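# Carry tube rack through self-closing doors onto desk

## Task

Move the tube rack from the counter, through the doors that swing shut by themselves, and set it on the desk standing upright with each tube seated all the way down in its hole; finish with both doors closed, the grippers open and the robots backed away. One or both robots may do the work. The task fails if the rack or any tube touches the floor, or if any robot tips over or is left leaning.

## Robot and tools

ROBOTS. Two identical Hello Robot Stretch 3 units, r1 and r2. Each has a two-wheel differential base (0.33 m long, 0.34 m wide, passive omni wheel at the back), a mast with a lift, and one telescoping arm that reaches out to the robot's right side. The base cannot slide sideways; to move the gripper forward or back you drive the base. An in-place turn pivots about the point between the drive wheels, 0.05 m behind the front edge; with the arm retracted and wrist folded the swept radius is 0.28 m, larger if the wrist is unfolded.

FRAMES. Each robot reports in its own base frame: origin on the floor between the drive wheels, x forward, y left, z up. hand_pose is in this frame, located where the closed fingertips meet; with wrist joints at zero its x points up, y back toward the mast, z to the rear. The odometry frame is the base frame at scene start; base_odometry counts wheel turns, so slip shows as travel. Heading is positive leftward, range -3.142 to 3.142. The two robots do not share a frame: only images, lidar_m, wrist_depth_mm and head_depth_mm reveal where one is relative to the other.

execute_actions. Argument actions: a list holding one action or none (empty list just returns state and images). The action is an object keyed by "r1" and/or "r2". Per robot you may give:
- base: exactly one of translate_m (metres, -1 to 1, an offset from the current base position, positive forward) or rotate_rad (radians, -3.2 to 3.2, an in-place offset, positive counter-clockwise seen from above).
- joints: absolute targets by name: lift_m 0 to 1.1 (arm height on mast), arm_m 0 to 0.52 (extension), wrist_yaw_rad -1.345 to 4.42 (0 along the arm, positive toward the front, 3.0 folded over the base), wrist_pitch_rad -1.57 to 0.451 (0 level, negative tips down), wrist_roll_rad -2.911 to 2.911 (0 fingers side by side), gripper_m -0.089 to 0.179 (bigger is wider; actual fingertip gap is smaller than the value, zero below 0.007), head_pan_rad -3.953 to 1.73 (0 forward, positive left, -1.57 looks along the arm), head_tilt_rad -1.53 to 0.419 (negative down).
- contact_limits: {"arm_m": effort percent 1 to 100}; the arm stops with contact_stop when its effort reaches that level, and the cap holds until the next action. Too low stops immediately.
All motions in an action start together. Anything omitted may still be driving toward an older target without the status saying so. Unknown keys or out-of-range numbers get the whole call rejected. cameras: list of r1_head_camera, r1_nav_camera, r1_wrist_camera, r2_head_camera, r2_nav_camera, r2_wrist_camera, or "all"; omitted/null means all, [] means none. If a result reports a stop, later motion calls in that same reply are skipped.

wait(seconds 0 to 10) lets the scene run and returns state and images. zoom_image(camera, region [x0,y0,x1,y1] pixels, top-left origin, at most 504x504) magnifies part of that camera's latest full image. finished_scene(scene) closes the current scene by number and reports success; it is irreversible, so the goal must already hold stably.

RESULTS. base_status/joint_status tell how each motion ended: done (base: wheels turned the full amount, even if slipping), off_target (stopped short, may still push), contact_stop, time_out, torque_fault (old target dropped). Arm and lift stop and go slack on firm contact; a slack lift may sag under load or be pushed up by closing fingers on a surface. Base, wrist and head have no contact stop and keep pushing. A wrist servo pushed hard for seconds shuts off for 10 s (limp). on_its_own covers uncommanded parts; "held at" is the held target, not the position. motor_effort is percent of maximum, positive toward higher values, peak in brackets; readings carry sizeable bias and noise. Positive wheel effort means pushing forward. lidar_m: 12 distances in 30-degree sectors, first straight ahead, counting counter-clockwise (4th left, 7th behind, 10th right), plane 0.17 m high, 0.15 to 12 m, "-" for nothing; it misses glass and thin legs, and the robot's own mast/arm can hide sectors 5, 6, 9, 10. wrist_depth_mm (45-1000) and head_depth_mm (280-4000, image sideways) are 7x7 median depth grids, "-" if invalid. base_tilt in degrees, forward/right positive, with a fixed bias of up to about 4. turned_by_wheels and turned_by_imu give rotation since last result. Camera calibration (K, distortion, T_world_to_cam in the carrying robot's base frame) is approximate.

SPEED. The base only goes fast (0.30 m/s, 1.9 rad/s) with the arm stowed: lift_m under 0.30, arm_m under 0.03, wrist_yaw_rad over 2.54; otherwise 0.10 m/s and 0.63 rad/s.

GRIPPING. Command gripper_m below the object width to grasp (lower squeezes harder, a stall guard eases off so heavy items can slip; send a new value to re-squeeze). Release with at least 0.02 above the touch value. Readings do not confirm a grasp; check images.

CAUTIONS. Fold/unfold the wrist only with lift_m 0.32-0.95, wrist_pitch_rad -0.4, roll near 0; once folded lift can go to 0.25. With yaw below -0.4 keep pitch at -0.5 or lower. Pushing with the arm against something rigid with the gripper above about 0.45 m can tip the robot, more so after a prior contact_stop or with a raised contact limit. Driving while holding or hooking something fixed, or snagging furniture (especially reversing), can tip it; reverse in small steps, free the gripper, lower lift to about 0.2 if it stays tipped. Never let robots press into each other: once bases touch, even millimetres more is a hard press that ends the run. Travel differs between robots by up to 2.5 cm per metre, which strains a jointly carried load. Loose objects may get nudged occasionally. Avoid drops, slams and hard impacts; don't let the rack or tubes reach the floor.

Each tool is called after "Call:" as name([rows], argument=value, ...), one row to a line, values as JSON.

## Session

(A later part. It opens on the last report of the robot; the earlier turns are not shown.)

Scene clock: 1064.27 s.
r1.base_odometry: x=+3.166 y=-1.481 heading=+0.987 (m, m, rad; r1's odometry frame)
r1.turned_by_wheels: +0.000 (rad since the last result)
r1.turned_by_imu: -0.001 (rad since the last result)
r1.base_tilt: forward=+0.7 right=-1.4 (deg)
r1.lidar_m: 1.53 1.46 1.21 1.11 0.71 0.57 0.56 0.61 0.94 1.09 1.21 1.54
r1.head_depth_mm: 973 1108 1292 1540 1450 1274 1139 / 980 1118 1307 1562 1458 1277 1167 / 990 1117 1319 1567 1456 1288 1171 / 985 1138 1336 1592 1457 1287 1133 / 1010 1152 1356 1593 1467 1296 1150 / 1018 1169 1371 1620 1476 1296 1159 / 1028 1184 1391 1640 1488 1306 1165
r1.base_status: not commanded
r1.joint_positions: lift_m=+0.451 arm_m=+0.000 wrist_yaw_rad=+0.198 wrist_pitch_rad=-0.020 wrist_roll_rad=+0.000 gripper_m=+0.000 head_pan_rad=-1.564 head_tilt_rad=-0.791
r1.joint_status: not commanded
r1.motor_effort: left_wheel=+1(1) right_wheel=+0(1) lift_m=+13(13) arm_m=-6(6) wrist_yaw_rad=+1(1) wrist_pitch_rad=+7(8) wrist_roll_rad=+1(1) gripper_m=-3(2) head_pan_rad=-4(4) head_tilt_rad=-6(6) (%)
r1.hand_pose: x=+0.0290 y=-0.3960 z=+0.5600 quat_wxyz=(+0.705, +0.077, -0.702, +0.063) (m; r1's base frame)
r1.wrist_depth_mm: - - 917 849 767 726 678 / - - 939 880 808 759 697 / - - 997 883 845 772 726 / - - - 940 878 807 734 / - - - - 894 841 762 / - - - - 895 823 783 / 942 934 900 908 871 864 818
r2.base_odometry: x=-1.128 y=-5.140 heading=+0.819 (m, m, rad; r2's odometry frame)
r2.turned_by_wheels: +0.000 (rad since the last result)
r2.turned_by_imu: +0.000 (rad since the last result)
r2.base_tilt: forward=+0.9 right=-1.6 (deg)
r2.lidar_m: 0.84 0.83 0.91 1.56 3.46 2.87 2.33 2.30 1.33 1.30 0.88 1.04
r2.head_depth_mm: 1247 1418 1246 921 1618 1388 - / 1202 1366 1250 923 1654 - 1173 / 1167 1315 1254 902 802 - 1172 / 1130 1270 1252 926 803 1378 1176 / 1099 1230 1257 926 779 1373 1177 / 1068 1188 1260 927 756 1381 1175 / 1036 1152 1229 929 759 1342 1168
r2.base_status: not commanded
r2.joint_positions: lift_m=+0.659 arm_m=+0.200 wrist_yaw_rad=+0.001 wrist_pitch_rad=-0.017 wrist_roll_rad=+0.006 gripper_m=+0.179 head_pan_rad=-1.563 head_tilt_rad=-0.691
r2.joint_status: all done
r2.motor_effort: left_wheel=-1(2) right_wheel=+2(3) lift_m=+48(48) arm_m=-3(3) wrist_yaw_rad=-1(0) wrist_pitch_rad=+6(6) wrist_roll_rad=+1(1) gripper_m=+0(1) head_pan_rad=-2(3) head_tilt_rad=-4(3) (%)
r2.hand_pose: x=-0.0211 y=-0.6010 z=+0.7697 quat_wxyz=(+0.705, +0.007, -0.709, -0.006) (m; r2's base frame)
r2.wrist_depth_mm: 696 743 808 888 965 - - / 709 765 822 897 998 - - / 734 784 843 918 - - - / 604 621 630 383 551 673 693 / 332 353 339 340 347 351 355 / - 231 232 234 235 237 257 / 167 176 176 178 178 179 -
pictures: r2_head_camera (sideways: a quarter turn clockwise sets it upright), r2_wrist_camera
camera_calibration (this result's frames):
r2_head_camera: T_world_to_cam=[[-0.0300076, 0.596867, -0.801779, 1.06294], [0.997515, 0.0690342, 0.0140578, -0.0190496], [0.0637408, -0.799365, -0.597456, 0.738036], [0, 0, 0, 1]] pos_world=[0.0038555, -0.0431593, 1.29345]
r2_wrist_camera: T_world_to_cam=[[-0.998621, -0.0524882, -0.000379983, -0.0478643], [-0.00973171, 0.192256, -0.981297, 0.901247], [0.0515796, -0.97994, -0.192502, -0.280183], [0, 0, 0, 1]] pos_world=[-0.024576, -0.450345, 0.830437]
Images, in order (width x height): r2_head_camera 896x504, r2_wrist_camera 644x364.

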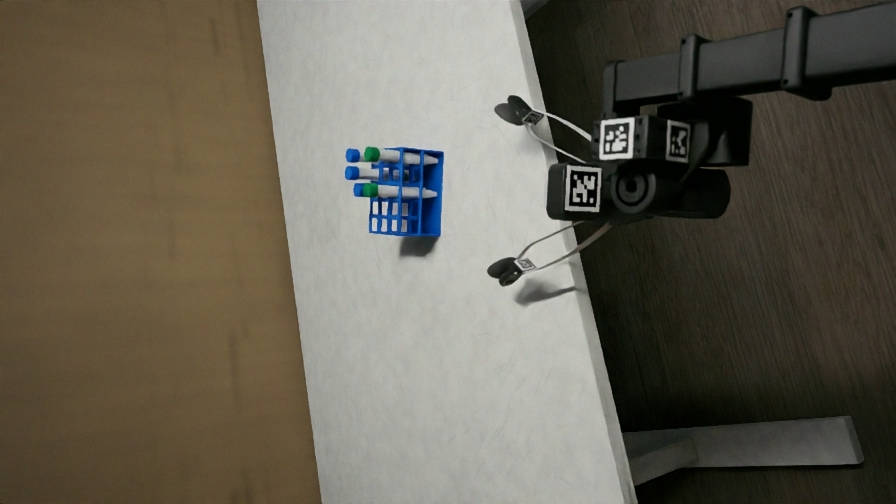

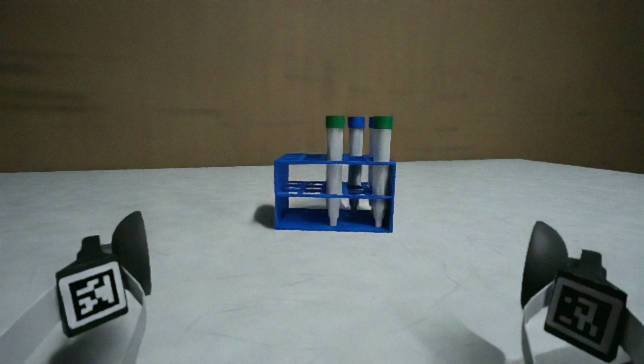

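Call:
zoom_image(camera="r2_wrist_camera", region=[260, 100, 420, 240])

Call:
zoom_image(camera="r2_head_camera", region=[330, 130, 460, 250])

Region (260, 100, 420, 240) of r2_wrist_camera's 644x364 image, scaled by 3.150; it fills the top 441 rows of this view, and the rest is white.

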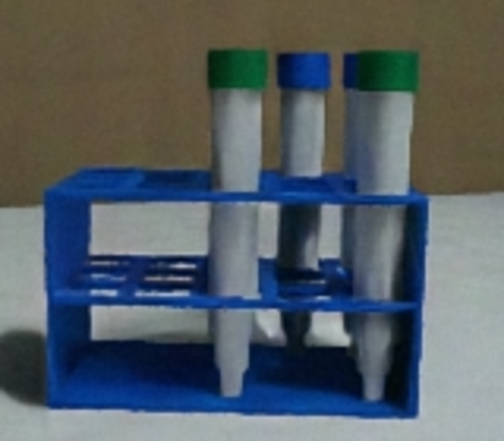

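Region (330, 130, 460, 250) of r2_head_camera's 896x504 image, scaled by 3.877, with more detail than that image has; it fills the top 465 rows of this view, and the rest is white.

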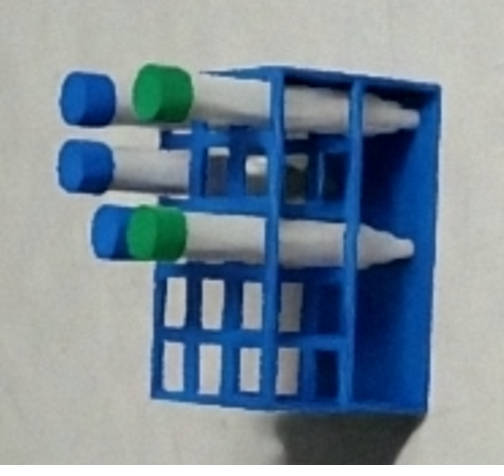

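Call:
execute_actions([
  {"r2":{"joints":{"arm_m":0.0,"lift_m":0.8}}},
], cameras=[])

Call:
finished_scene(scene=1)

Scene clock: 1072.20 s.
r1.base_odometry: x=+3.166 y=-1.481 heading=+0.987 (m, m, rad; r1's odometry frame)
r1.turned_by_wheels: +0.000 (rad since the last result)
r1.turned_by_imu: -0.001 (rad since the last result)
r1.base_tilt: forward=+0.7 right=-1.4 (deg)
r1.lidar_m: 1.53 1.46 1.21 1.11 0.71 0.57 0.56 0.62 0.94 1.09 1.20 1.54
r1.head_depth_mm: 972 1106 1287 1536 1442 1273 1140 / 978 1118 1300 1568 1446 1278 1169 / 994 1112 1313 1569 1462 1284 1175 / 984 1137 1337 1573 1470 1287 1133 / 1005 1156 1353 1597 1466 1294 1155 / 1015 1173 1374 1612 1480 1297 1157 / 1032 1181 1391 1642 1481 1302 1162
r1.base_status: not commanded
r1.joint_positions: lift_m=+0.451 arm_m=+0.000 wrist_yaw_rad=+0.198 wrist_pitch_rad=-0.020 wrist_roll_rad=+0.000 gripper_m=+0.000 head_pan_rad=-1.564 head_tilt_rad=-0.791
r1.joint_status: not commanded
r1.motor_effort: left_wheel=+1(1) right_wheel=+0(0) lift_m=+14(14) arm_m=-6(6) wrist_yaw_rad=+2(2) wrist_pitch_rad=+7(7) wrist_roll_rad=+1(1) gripper_m=-2(2) head_pan_rad=-5(4) head_tilt_rad=-6(6) (%)
r1.hand_pose: x=+0.0290 y=-0.3960 z=+0.5600 quat_wxyz=(+0.705, +0.077, -0.702, +0.063) (m; r1's base frame)
r1.wrist_depth_mm: - 991 911 833 790 736 680 / - - 940 860 782 757 693 / - - 964 912 828 771 717 / - - - 943 877 795 756 / - - - - 900 813 782 / - - - - 924 879 813 / 916 923 923 910 885 868 826
r2.base_odometry: x=-1.128 y=-5.140 heading=+0.819 (m, m, rad; r2's odometry frame)
r2.turned_by_wheels: +0.000 (rad since the last result)
r2.turned_by_imu: +0.000 (rad since the last result)
r2.base_tilt: forward=+1.0 right=-1.8 (deg)
r2.lidar_m: 0.84 0.83 0.91 1.55 3.46 2.87 2.33 2.31 1.32 1.30 0.88 1.03
r2.head_depth_mm: 1250 1417 1247 920 1598 1373 - / 1207 1361 1252 923 1576 1371 - / 1170 1311 1255 900 1526 - - / 1129 1268 1257 924 806 1372 1172 / 1099 1226 1258 928 804 1380 1172 / 1064 1190 1258 928 757 1379 1176 / 1037 1152 1236 931 758 1341 1170
r2.base_status: not commanded
r2.joint_positions: lift_m=+0.799 arm_m=+0.002 wrist_yaw_rad=+0.001 wrist_pitch_rad=-0.017 wrist_roll_rad=+0.006 gripper_m=+0.179 head_pan_rad=-1.563 head_tilt_rad=-0.691
r2.joint_status: all done
joint sent to its limit — the command would take r2.arm_m past its lower limit, so that joint was sent only as far as its limit.
r2.motor_effort: left_wheel=-1(2) right_wheel=+2(2) lift_m=+48(50) arm_m=-3(3) wrist_yaw_rad=+0(1) wrist_pitch_rad=+6(6) wrist_roll_rad=+1(1) gripper_m=+0(1) head_pan_rad=-3(3) head_tilt_rad=-4(4) (%)
r2.hand_pose: x=-0.0211 y=-0.4032 z=+0.9096 quat_wxyz=(+0.705, +0.007, -0.709, -0.006) (m; r2's base frame)
r2.wrist_depth_mm: 835 916 964 - - - - / 866 922 - - - - - / 873 944 - - - - - / 892 965 - - - - - / 745 775 760 636 770 773 796 / 535 509 513 518 520 522 572 / 371 388 391 391 403 446 -
pictures: none
No camera images: the call's "cameras" was empty. Leave "cameras" out to get every camera's image.

The scene is finished: the task was done.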